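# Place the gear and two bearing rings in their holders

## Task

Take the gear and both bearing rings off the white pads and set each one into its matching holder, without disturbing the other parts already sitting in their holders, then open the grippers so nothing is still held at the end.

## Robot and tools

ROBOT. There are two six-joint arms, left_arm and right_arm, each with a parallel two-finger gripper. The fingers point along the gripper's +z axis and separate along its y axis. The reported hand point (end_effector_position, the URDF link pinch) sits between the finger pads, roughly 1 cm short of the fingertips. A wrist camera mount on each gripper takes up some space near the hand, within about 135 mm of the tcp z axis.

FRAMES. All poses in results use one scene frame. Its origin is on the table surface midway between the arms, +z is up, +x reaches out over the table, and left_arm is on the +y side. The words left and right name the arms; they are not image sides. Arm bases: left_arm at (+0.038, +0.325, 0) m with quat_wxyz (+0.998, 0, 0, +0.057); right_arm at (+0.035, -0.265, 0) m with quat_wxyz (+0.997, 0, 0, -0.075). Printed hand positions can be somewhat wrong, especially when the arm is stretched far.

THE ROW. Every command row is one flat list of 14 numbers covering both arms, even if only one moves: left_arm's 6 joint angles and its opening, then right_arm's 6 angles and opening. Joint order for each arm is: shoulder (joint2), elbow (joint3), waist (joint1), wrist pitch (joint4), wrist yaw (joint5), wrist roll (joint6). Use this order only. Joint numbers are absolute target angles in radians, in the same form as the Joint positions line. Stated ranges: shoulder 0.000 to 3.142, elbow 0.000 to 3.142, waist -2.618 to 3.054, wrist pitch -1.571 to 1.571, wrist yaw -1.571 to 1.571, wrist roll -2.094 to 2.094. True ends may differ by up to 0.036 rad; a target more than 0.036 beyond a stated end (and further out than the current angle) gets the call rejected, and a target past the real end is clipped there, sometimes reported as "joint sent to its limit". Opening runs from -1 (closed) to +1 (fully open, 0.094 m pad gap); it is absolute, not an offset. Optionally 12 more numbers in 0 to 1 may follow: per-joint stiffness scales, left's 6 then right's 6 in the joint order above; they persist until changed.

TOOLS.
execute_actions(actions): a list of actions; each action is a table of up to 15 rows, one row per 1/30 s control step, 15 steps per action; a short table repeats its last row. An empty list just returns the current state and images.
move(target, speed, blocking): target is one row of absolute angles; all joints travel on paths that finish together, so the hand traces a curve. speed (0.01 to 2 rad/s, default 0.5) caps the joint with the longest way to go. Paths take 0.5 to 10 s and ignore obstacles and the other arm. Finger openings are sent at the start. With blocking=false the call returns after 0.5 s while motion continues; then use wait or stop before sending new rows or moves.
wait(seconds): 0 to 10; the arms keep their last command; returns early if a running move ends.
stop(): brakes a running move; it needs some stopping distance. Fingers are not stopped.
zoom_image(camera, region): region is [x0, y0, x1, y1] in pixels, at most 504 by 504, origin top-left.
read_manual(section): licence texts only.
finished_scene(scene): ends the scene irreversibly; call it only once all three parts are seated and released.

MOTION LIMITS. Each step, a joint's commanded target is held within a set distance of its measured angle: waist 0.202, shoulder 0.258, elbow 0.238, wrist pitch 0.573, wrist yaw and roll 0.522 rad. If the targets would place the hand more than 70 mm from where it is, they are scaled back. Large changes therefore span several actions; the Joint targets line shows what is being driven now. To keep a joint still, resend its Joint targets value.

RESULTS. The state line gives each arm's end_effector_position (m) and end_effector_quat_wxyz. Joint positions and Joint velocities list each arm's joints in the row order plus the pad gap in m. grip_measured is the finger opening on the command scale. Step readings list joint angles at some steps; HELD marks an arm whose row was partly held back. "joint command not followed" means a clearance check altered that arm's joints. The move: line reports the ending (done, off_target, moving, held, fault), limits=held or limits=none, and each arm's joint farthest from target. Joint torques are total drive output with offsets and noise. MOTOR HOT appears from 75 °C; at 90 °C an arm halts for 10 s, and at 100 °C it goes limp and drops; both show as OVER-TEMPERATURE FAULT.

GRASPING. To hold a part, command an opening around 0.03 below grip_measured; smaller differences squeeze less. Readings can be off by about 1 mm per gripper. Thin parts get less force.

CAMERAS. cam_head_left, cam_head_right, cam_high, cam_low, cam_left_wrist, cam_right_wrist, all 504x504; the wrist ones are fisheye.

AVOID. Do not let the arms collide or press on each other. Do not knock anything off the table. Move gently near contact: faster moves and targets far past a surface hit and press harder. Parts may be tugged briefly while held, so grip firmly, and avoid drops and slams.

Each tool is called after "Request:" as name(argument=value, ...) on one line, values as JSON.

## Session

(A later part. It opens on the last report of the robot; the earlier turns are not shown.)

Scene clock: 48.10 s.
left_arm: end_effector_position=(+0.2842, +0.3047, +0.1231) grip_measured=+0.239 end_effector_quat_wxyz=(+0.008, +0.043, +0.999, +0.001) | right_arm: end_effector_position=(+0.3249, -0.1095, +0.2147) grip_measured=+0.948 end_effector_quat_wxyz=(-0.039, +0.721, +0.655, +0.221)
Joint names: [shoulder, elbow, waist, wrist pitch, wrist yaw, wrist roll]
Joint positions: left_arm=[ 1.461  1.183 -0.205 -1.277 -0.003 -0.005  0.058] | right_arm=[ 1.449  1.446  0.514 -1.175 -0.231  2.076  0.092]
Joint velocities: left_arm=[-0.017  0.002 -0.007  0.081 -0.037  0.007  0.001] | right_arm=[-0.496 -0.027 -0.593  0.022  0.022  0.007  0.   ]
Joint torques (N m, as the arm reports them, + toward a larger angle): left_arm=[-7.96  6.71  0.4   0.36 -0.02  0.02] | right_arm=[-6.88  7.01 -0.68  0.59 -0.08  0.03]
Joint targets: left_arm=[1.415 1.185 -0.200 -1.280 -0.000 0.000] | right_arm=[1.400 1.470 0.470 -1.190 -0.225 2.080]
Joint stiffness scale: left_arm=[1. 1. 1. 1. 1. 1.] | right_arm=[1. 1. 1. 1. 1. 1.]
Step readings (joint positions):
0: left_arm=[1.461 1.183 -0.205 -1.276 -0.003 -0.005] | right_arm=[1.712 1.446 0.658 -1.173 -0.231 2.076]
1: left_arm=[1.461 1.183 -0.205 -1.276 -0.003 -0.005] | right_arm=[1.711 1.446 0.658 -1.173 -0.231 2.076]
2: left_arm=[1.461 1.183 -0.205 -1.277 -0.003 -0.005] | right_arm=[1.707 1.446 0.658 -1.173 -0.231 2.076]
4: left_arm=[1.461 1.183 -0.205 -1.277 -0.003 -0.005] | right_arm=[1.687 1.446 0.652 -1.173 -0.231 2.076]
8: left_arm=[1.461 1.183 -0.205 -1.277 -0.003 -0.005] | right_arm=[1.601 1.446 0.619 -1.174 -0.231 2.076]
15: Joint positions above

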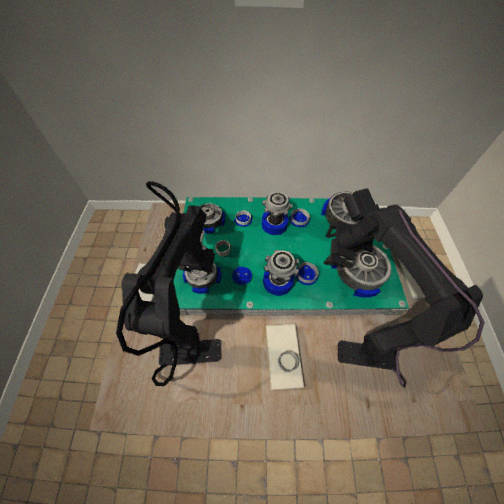

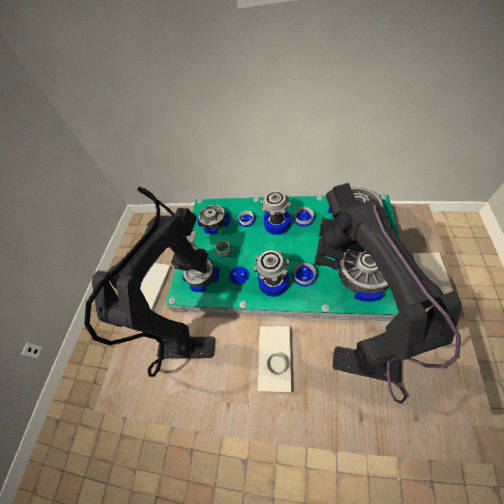

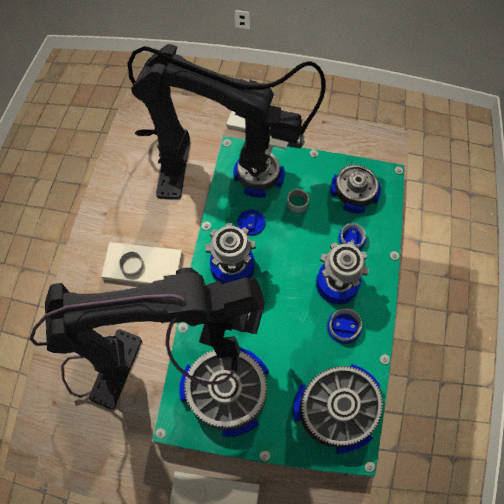

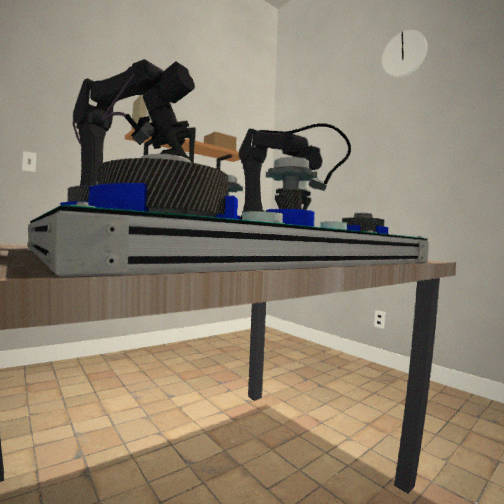

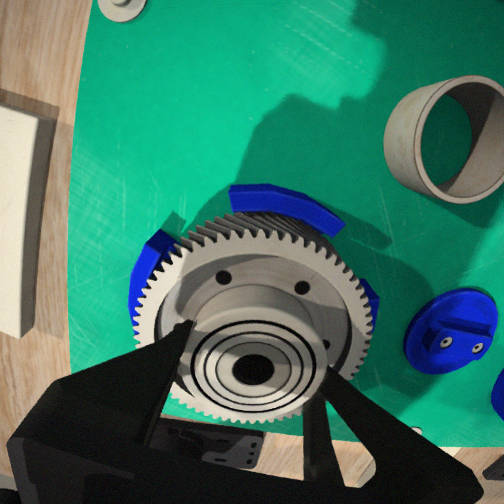

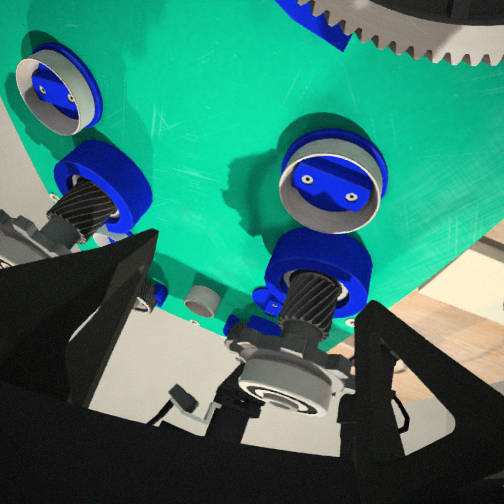

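Request:
execute_actions(actions=[[[1.44,1.20,-0.205,-1.28,0,0,0.75,1.40,1.47,0.47,-1.19,-0.225,2.08,0.95],[1.44,1.20,-0.205,-1.28,0,0,0.75,1.40,1.47,0.47,-1.19,-0.225,2.08,0.95],[1.44,1.20,-0.205,-1.28,0,0,0.75,1.40,1.47,0.47,-1.19,-0.225,2.08,0.95],[1.44,1.20,-0.205,-1.28,0,0,0.75,1.40,1.47,0.47,-1.19,-0.225,2.08,0.95],[1.44,1.20,-0.205,-1.28,0,0,0.75,1.40,1.47,0.47,-1.19,-0.225,2.08,0.95],[1.44,1.20,-0.205,-1.28,0,0,0.75,1.40,1.47,0.47,-1.19,-0.225,2.08,0.95],[1.44,1.20,-0.205,-1.28,0,0,0.75,1.40,1.47,0.47,-1.19,-0.225,2.08,0.95],[1.44,1.22,-0.205,-1.30,0,0,0.75,1.40,1.47,0.47,-1.19,-0.225,2.08,0.95],[1.44,1.235,-0.205,-1.315,0,0,0.75,1.40,1.47,0.47,-1.19,-0.225,2.08,0.95],[1.44,1.25,-0.205,-1.33,0,0,0.75,1.40,1.47,0.47,-1.19,-0.225,2.08,0.95],[1.44,1.265,-0.205,-1.345,0,0,0.75,1.40,1.47,0.47,-1.19,-0.225,2.08,0.95],[1.44,1.28,-0.205,-1.36,0,0,0.75,1.40,1.47,0.47,-1.19,-0.225,2.08,0.95],[1.44,1.295,-0.205,-1.375,0,0,0.75,1.40,1.47,0.47,-1.19,-0.225,2.08,0.95],[1.44,1.31,-0.205,-1.39,0,0,0.75,1.40,1.47,0.47,-1.19,-0.225,2.08,0.95],[1.44,1.33,-0.205,-1.41,0,0,0.75,1.40,1.47,0.47,-1.19,-0.225,2.08,0.95]]])

Request:
move(target=[1.25,1.17,-1.3,-1.46,0,0,0.75,1.40,1.47,0.47,-1.19,-0.225,2.08,0.95], speed=1.0)

Request:
move(target=[1.72,1.39,-1.752,-1.195,0,0,0.75,1.40,1.47,0.47,-1.19,-0.225,2.08,0.95], speed=0.8)

Scene clock: 50.87 s.
left_arm: end_effector_position=(+0.2883, +0.3043, +0.1440) grip_measured=+0.749 end_effector_quat_wxyz=(+0.017, +0.043, +0.999, +0.000) | right_arm: end_effector_position=(+0.3276, -0.1235, +0.2258) grip_measured=+0.948 end_effector_quat_wxyz=(-0.027, +0.731, +0.639, +0.237)
Joint names: [shoulder, elbow, waist, wrist pitch, wrist yaw, wrist roll]
Joint positions: left_arm=[ 1.461  1.266 -0.205 -1.342 -0.003 -0.005  0.082] | right_arm=[ 1.412  1.446  0.472 -1.177 -0.228  2.076  0.092]
Joint velocities: left_arm=[ 0.017  0.51  -0.012 -0.374 -0.022 -0.037 -0.002] | right_arm=[-0.007 -0.007 -0.002  0.022 -0.066 -0.007  0.   ]
Joint torques (N m, as the arm reports them, + toward a larger angle): left_arm=[-6.22  9.63  0.03  0.3  -0.01  0.03] | right_arm=[-6.    7.   -0.1   0.67 -0.13  0.03]
Joint targets: left_arm=[1.440 1.330 -0.205 -1.410 -0.000 -0.000] | right_arm=[1.400 1.470 0.470 -1.190 -0.225 2.080]
Joint stiffness scale: left_arm=[1. 1. 1. 1. 1. 1.] | right_arm=[1. 1. 1. 1. 1. 1.]
Step readings (joint positions):
0: left_arm=[1.461 1.183 -0.205 -1.277 -0.003 -0.005] | right_arm=[1.412 1.446 0.472 -1.177 -0.228 2.076]
1: left_arm=[1.461 1.183 -0.205 -1.277 -0.003 -0.005] | right_arm=[1.412 1.446 0.472 -1.177 -0.228 2.076]
2: left_arm=[1.461 1.183 -0.205 -1.277 -0.003 -0.005] | right_arm=[1.412 1.446 0.472 -1.177 -0.228 2.076]
4: left_arm=[1.461 1.183 -0.205 -1.277 -0.003 -0.005] | right_arm=[1.412 1.446 0.472 -1.177 -0.228 2.076]
8: left_arm=[1.461 1.183 -0.205 -1.278 -0.003 -0.005] | right_arm=[1.412 1.446 0.472 -1.177 -0.228 2.076]
15: Joint positions above

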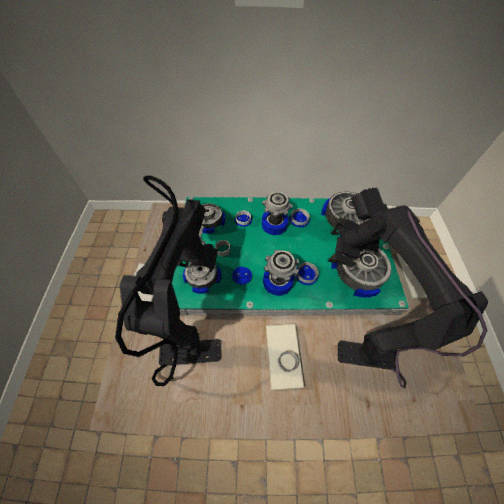

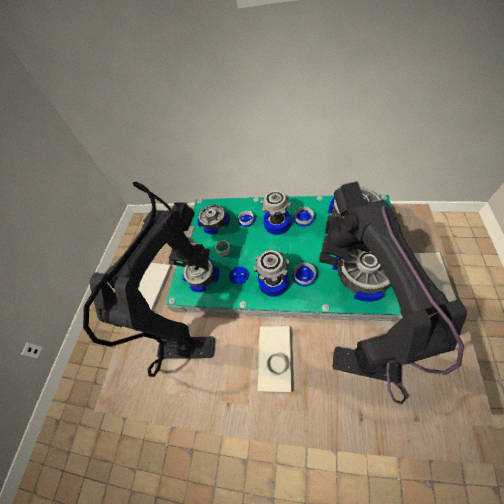

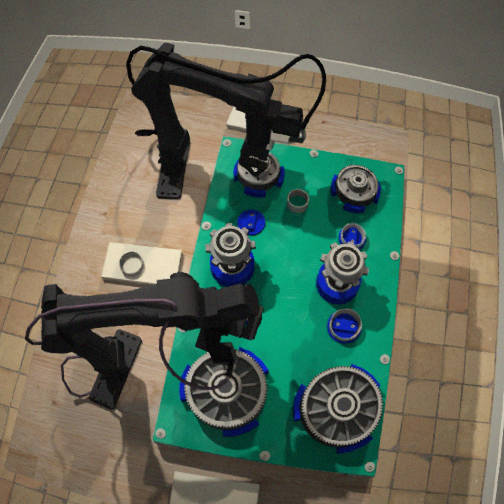

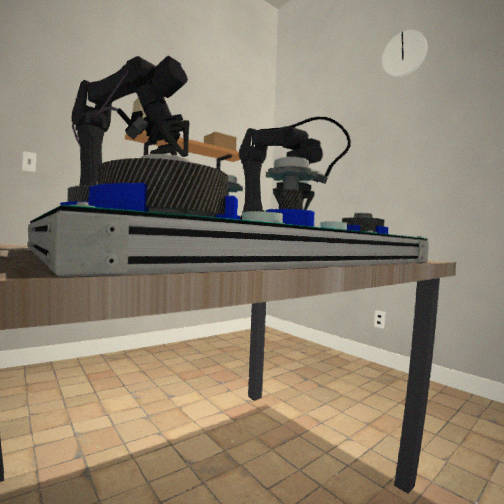

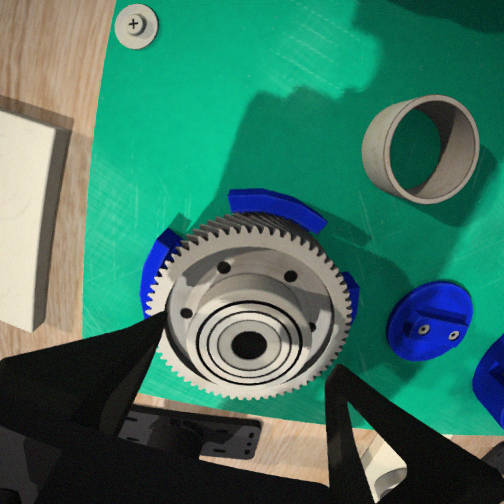

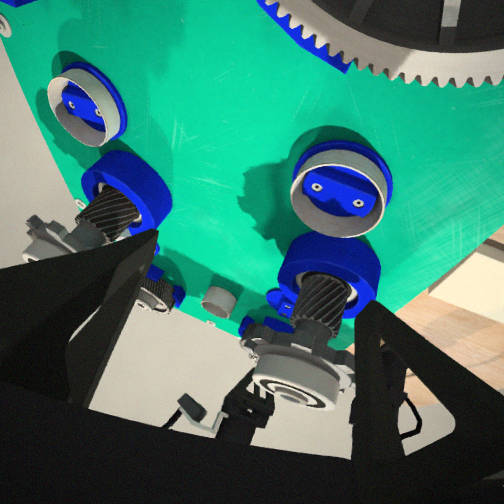

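Scene clock: 52.53 s.
left_arm: end_effector_position=(+0.1155, +0.1402, +0.1608) grip_measured=+0.749 end_effector_quat_wxyz=(+0.014, +0.553, +0.833, -0.011) | right_arm: end_effector_position=(+0.3276, -0.1235, +0.2258) grip_measured=+0.948 end_effector_quat_wxyz=(-0.027, +0.731, +0.639, +0.237)
Joint names: [shoulder, elbow, waist, wrist pitch, wrist yaw, wrist roll]
Joint positions: left_arm=[ 1.274  1.185 -1.292 -1.446  0.003 -0.005  0.082] | right_arm=[ 1.412  1.446  0.472 -1.177 -0.228  2.076  0.092]
Joint velocities: left_arm=[-0.012  0.002 -0.017 -0.095 -0.125 -0.037 -0.   ] | right_arm=[ 0.002 -0.027 -0.007  0.066 -0.022  0.066 -0.001]
Joint torques (N m, as the arm reports them, + toward a larger angle): left_arm=[-4.9   5.16 -0.63  0.26 -0.05  0.02] | right_arm=[-5.95  7.01 -0.13  0.66 -0.12  0.03]
Joint targets: left_arm=[1.250 1.170 -1.300 -1.460 0.000 -0.000] | right_arm=[1.400 1.470 0.470 -1.190 -0.225 2.080]
Joint stiffness scale: left_arm=[1. 1. 1. 1. 1. 1.] | right_arm=[1. 1. 1. 1. 1. 1.]
move: off_target (left_arm, right_arm); limits=none; left_arm: farthest joint: the shoulder, 0.024 radians from its target (0.211 radians at the start); right_arm: farthest joint: the elbow, 0.024 radians from its target (0.024 radians at the start)

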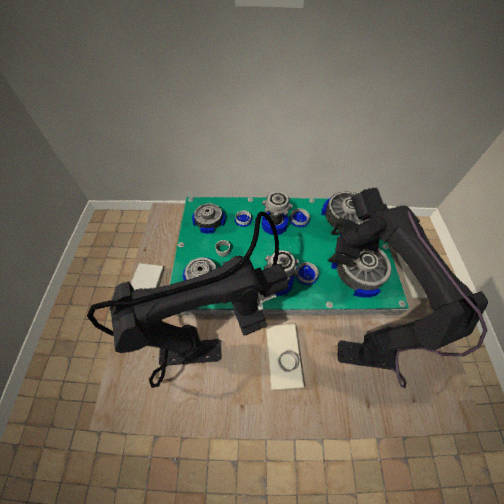

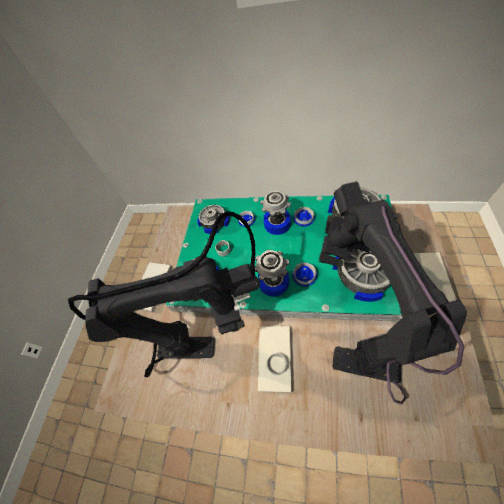

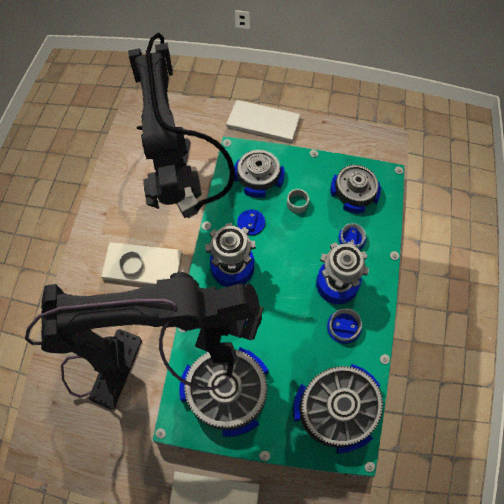

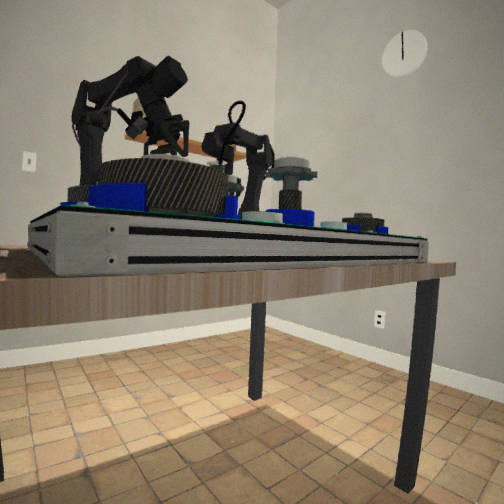

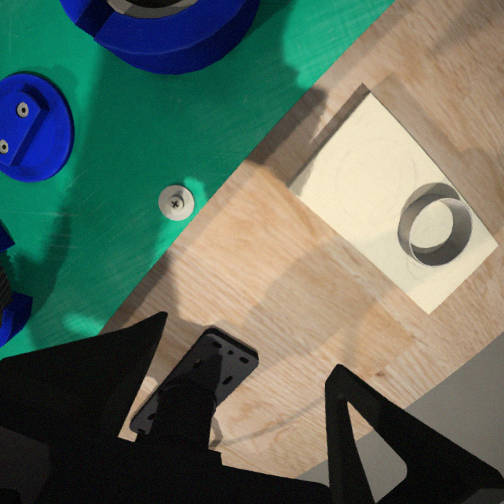

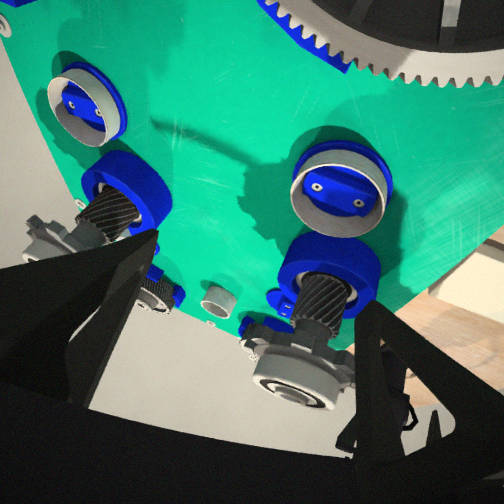

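Scene clock: 53.77 s.
left_arm: end_effector_position=(+0.0184, +0.0201, +0.0978) grip_measured=+0.749 end_effector_quat_wxyz=(-0.007, +0.728, +0.685, +0.005) | right_arm: end_effector_position=(+0.3276, -0.1235, +0.2258) grip_measured=+0.948 end_effector_quat_wxyz=(-0.027, +0.731, +0.639, +0.237)
Joint names: [shoulder, elbow, waist, wrist pitch, wrist yaw, wrist roll]
Joint positions: left_arm=[ 1.724  1.351 -1.752 -1.214  0.002 -0.005  0.082] | right_arm=[ 1.412  1.446  0.472 -1.177 -0.228  2.076  0.092]
Joint velocities: left_arm=[ 0.007  0.017 -0.032 -0.081  0.022 -0.037 -0.   ] | right_arm=[-0.002 -0.022 -0.017 -0.037 -0.022  0.007  0.   ]
Joint torques (N m, as the arm reports them, + toward a larger angle): left_arm=[-6.88  9.93  0.07  0.53 -0.04  0.01] | right_arm=[-6.03  7.01 -0.14  0.65 -0.08  0.02]
Joint targets: left_arm=[1.720 1.390 -1.752 -1.195 0.000 0.000] | right_arm=[1.400 1.470 0.470 -1.190 -0.225 2.080]
Joint stiffness scale: left_arm=[1. 1. 1. 1. 1. 1.] | right_arm=[1. 1. 1. 1. 1. 1.]
move: off_target (left_arm, right_arm); limits=none; left_arm: farthest joint: the elbow, 0.039 radians from its target (0.205 radians at the start); right_arm: farthest joint: the elbow, 0.024 radians from its target (0.024 radians at the start)

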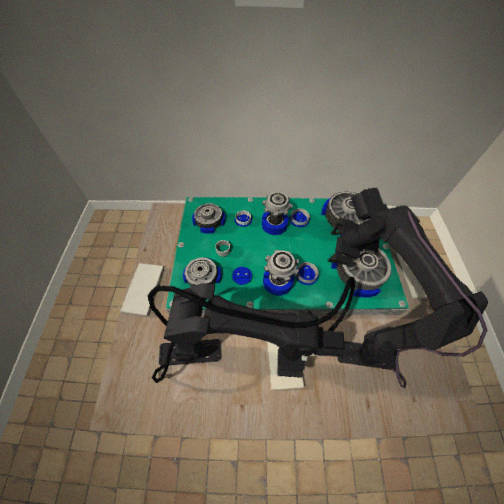

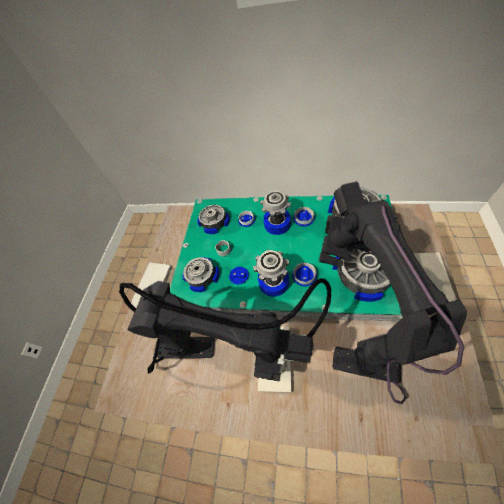

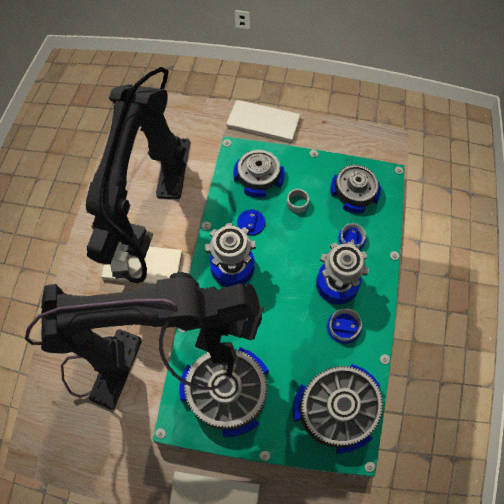

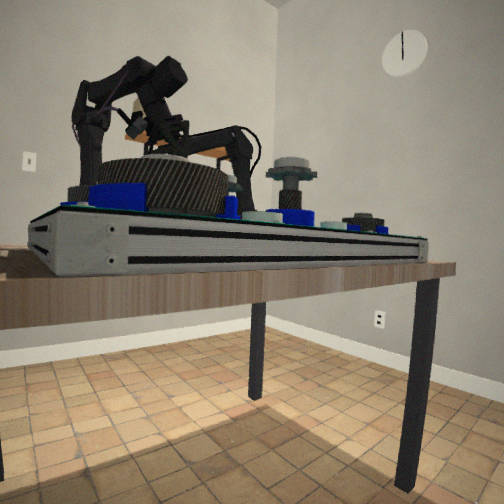

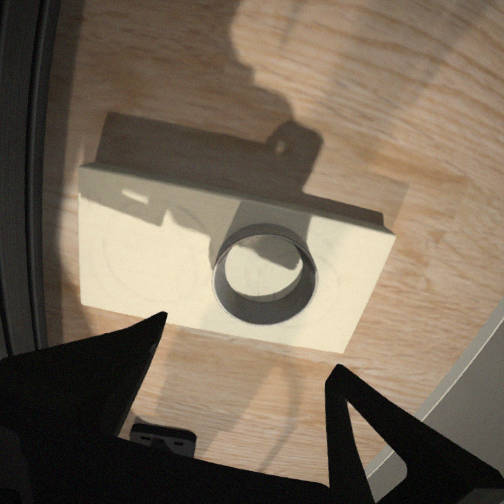

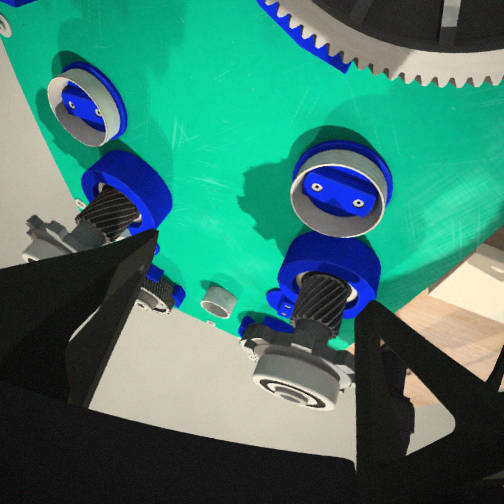

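Request:
move(target=[1.822,1.228,-1.752,-0.968,0,0,0.85,1.40,1.47,0.47,-1.19,-0.225,2.08,0.95], speed=0.3)

Scene clock: 56.03 s.
left_arm: end_effector_position=(+0.0172, +0.0024, +0.0421) grip_measured=+0.849 end_effector_quat_wxyz=(+0.000, +0.729, +0.685, -0.002) | right_arm: end_effector_position=(+0.3276, -0.1235, +0.2258) grip_measured=+0.948 end_effector_quat_wxyz=(-0.027, +0.731, +0.639, +0.237)
Joint names: [shoulder, elbow, waist, wrist pitch, wrist yaw, wrist roll]
Joint positions: left_arm=[ 1.82   1.24  -1.752 -0.988  0.002 -0.005  0.087] | right_arm=[ 1.412  1.446  0.472 -1.177 -0.228  2.076  0.092]
Joint velocities: left_arm=[ 0.002  0.002 -0.017  0.022  0.051  0.007  0.001] | right_arm=[-0.007 -0.007 -0.012 -0.022  0.007  0.007 -0.   ]
Joint torques (N m, as the arm reports them, + toward a larger angle): left_arm=[-6.94  5.05 -0.01  0.57 -0.04  0.02] | right_arm=[-5.98  7.07 -0.1   0.65 -0.11  0.04]
Joint targets: left_arm=[1.822 1.228 -1.752 -0.968 0.000 0.000] | right_arm=[1.400 1.470 0.470 -1.190 -0.225 2.080]
Joint stiffness scale: left_arm=[1. 1. 1. 1. 1. 1.] | right_arm=[1. 1. 1. 1. 1. 1.]
move: off_target (right_arm); limits=none; left_arm: farthest joint: the wrist pitch, 0.020 radians from its target (0.246 radians at the start); right_arm: farthest joint: the elbow, 0.024 radians from its target (0.024 radians at the start)

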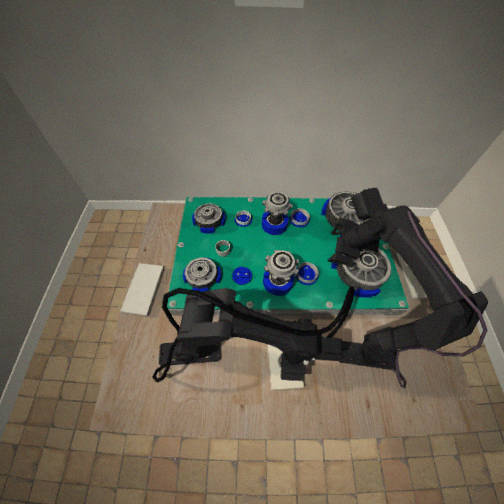

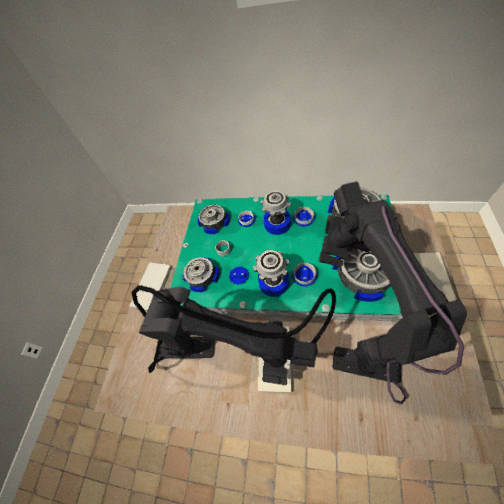

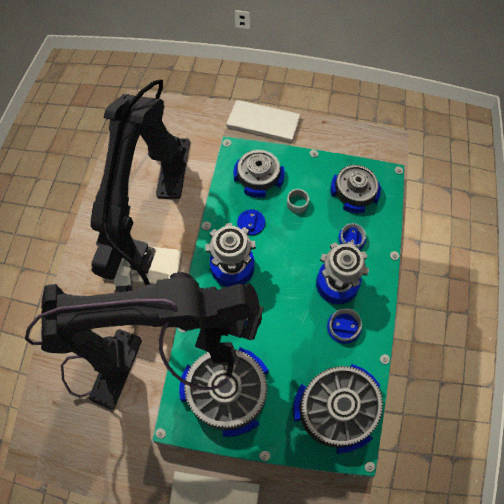

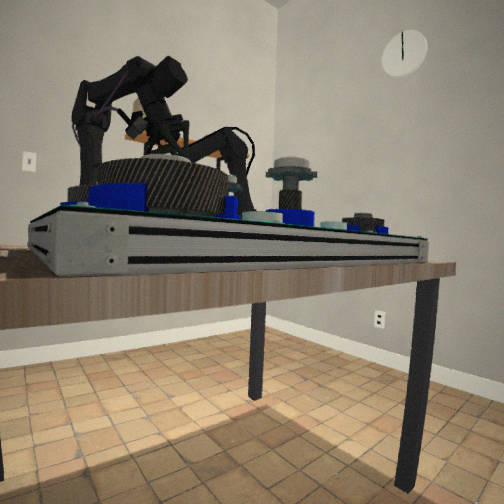

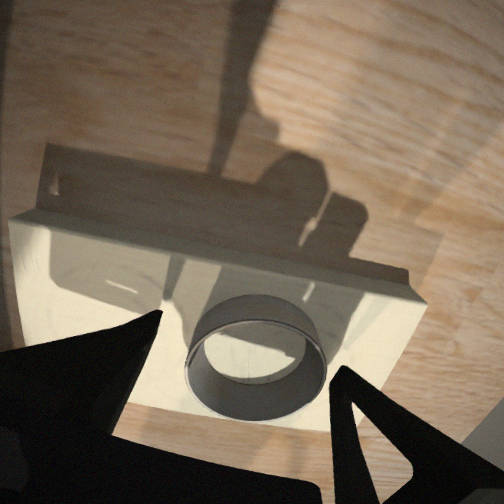

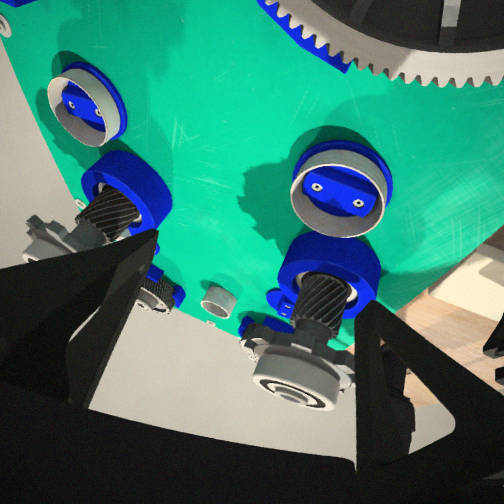

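Request:
execute_actions(actions=[[[1.828,1.228,-1.752,-0.958,0,0,0.85,1.40,1.47,0.47,-1.19,-0.225,2.08,0.95],[1.83,1.228,-1.752,-0.952,0,0,0.7,1.40,1.47,0.47,-1.19,-0.225,2.08,0.95],[1.83,1.228,-1.752,-0.952,0,0,0.6,1.40,1.47,0.47,-1.19,-0.225,2.08,0.95],[1.83,1.228,-1.752,-0.952,0,0,0.5,1.40,1.47,0.47,-1.19,-0.225,2.08,0.95],[1.83,1.228,-1.752,-0.952,0,0,0.45,1.40,1.47,0.47,-1.19,-0.225,2.08,0.95],[1.83,1.228,-1.752,-0.952,0,0,0.4,1.40,1.47,0.47,-1.19,-0.225,2.08,0.95],[1.83,1.228,-1.752,-0.952,0,0,0.36,1.40,1.47,0.47,-1.19,-0.225,2.08,0.95],[1.83,1.228,-1.752,-0.952,0,0,0.33,1.40,1.47,0.47,-1.19,-0.225,2.08,0.95],[1.83,1.228,-1.752,-0.952,0,0,0.30,1.40,1.47,0.47,-1.19,-0.225,2.08,0.95],[1.83,1.228,-1.752,-0.952,0,0,0.27,1.40,1.47,0.47,-1.19,-0.225,2.08,0.95],[1.83,1.228,-1.752,-0.952,0,0,0.24,1.40,1.47,0.47,-1.19,-0.225,2.08,0.95],[1.83,1.228,-1.752,-0.952,0,0,0.22,1.40,1.47,0.47,-1.19,-0.225,2.08,0.95]]])

Scene clock: 58.67 s.
left_arm: end_effector_position=(+0.0170, -0.0014, +0.0422) grip_measured=+0.283 end_effector_quat_wxyz=(+0.006, +0.729, +0.685, -0.008) | right_arm: end_effector_position=(+0.3276, -0.1235, +0.2258) grip_measured=+0.948 end_effector_quat_wxyz=(-0.027, +0.731, +0.639, +0.237)
Joint names: [shoulder, elbow, waist, wrist pitch, wrist yaw, wrist roll]
Joint positions: left_arm=[ 1.82   1.24  -1.752 -0.972  0.002 -0.005  0.06 ] | right_arm=[ 1.412  1.446  0.472 -1.177 -0.228  2.076  0.092]
Joint velocities: left_arm=[ 0.002  0.007  0.017  0.066 -0.051 -0.007 -0.   ] | right_arm=[-0.017 -0.002 -0.002 -0.095  0.095  0.007 -0.   ]
Joint torques (N m, as the arm reports them, + toward a larger angle): left_arm=[-6.39  5.12  0.03  0.63 -0.04  0.02] | right_arm=[-5.97  7.02 -0.11  0.64 -0.11  0.03]
Joint targets: left_arm=[1.830 1.228 -1.752 -0.952 -0.000 0.000] | right_arm=[1.400 1.470 0.470 -1.190 -0.225 2.080]
Joint stiffness scale: left_arm=[1. 1. 1. 1. 1. 1.] | right_arm=[1. 1. 1. 1. 1. 1.]
Step readings (joint positions):
0: left_arm=[1.820 1.240 -1.752 -0.987 0.002 -0.005] | right_arm=[1.412 1.446 0.472 -1.177 -0.228 2.076]
1: left_arm=[1.820 1.240 -1.752 -0.986 0.002 -0.005] | right_arm=[1.412 1.446 0.472 -1.177 -0.228 2.076]
2: left_arm=[1.820 1.240 -1.752 -0.984 0.002 -0.005] | right_arm=[1.412 1.446 0.472 -1.177 -0.228 2.076]
4: left_arm=[1.820 1.240 -1.752 -0.979 0.002 -0.005] | right_arm=[1.412 1.446 0.472 -1.177 -0.228 2.076]
8: left_arm=[1.820 1.240 -1.752 -0.974 0.002 -0.005] | right_arm=[1.412 1.446 0.472 -1.177 -0.228 2.076]
15: Joint positions above

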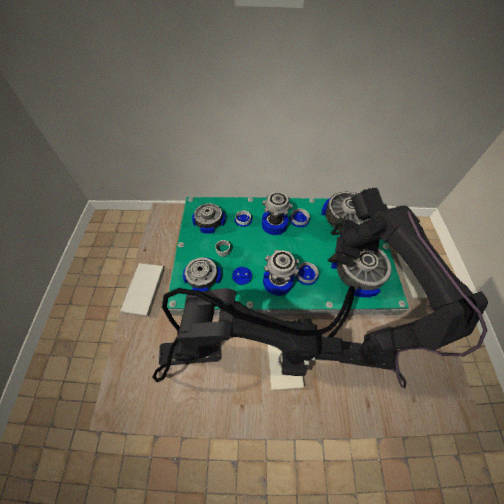

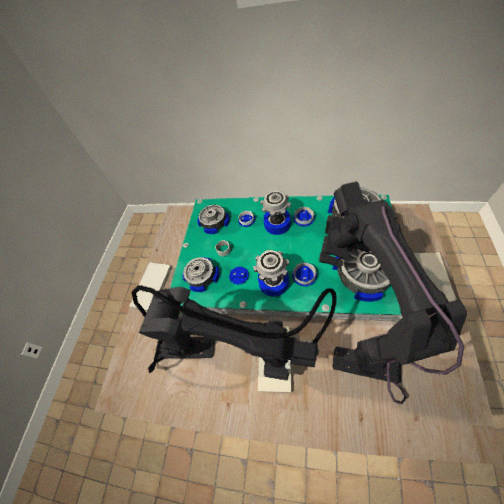

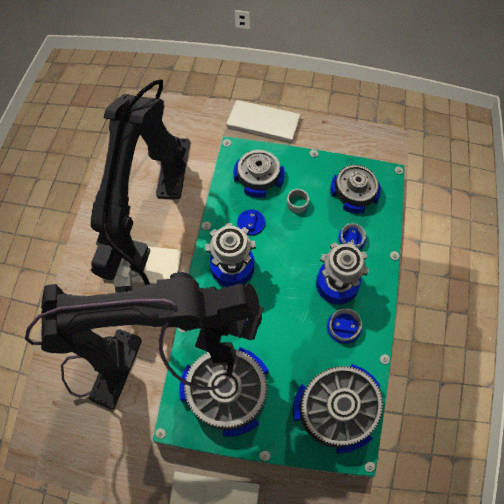

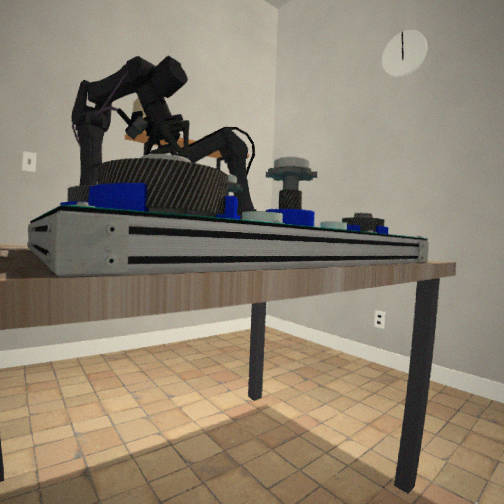

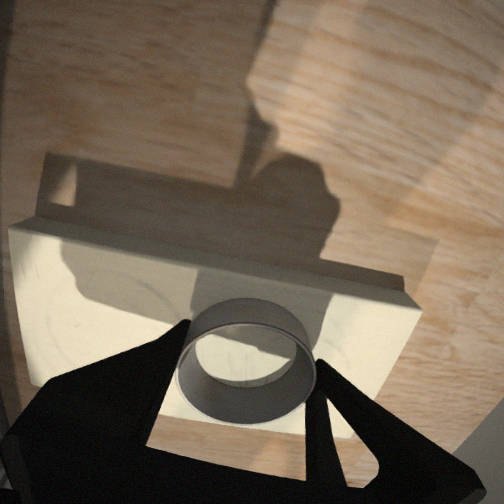

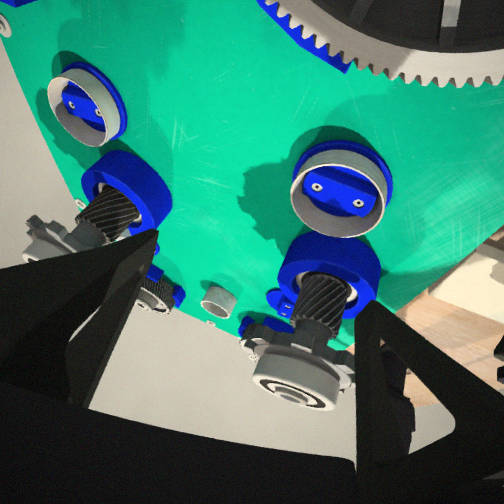

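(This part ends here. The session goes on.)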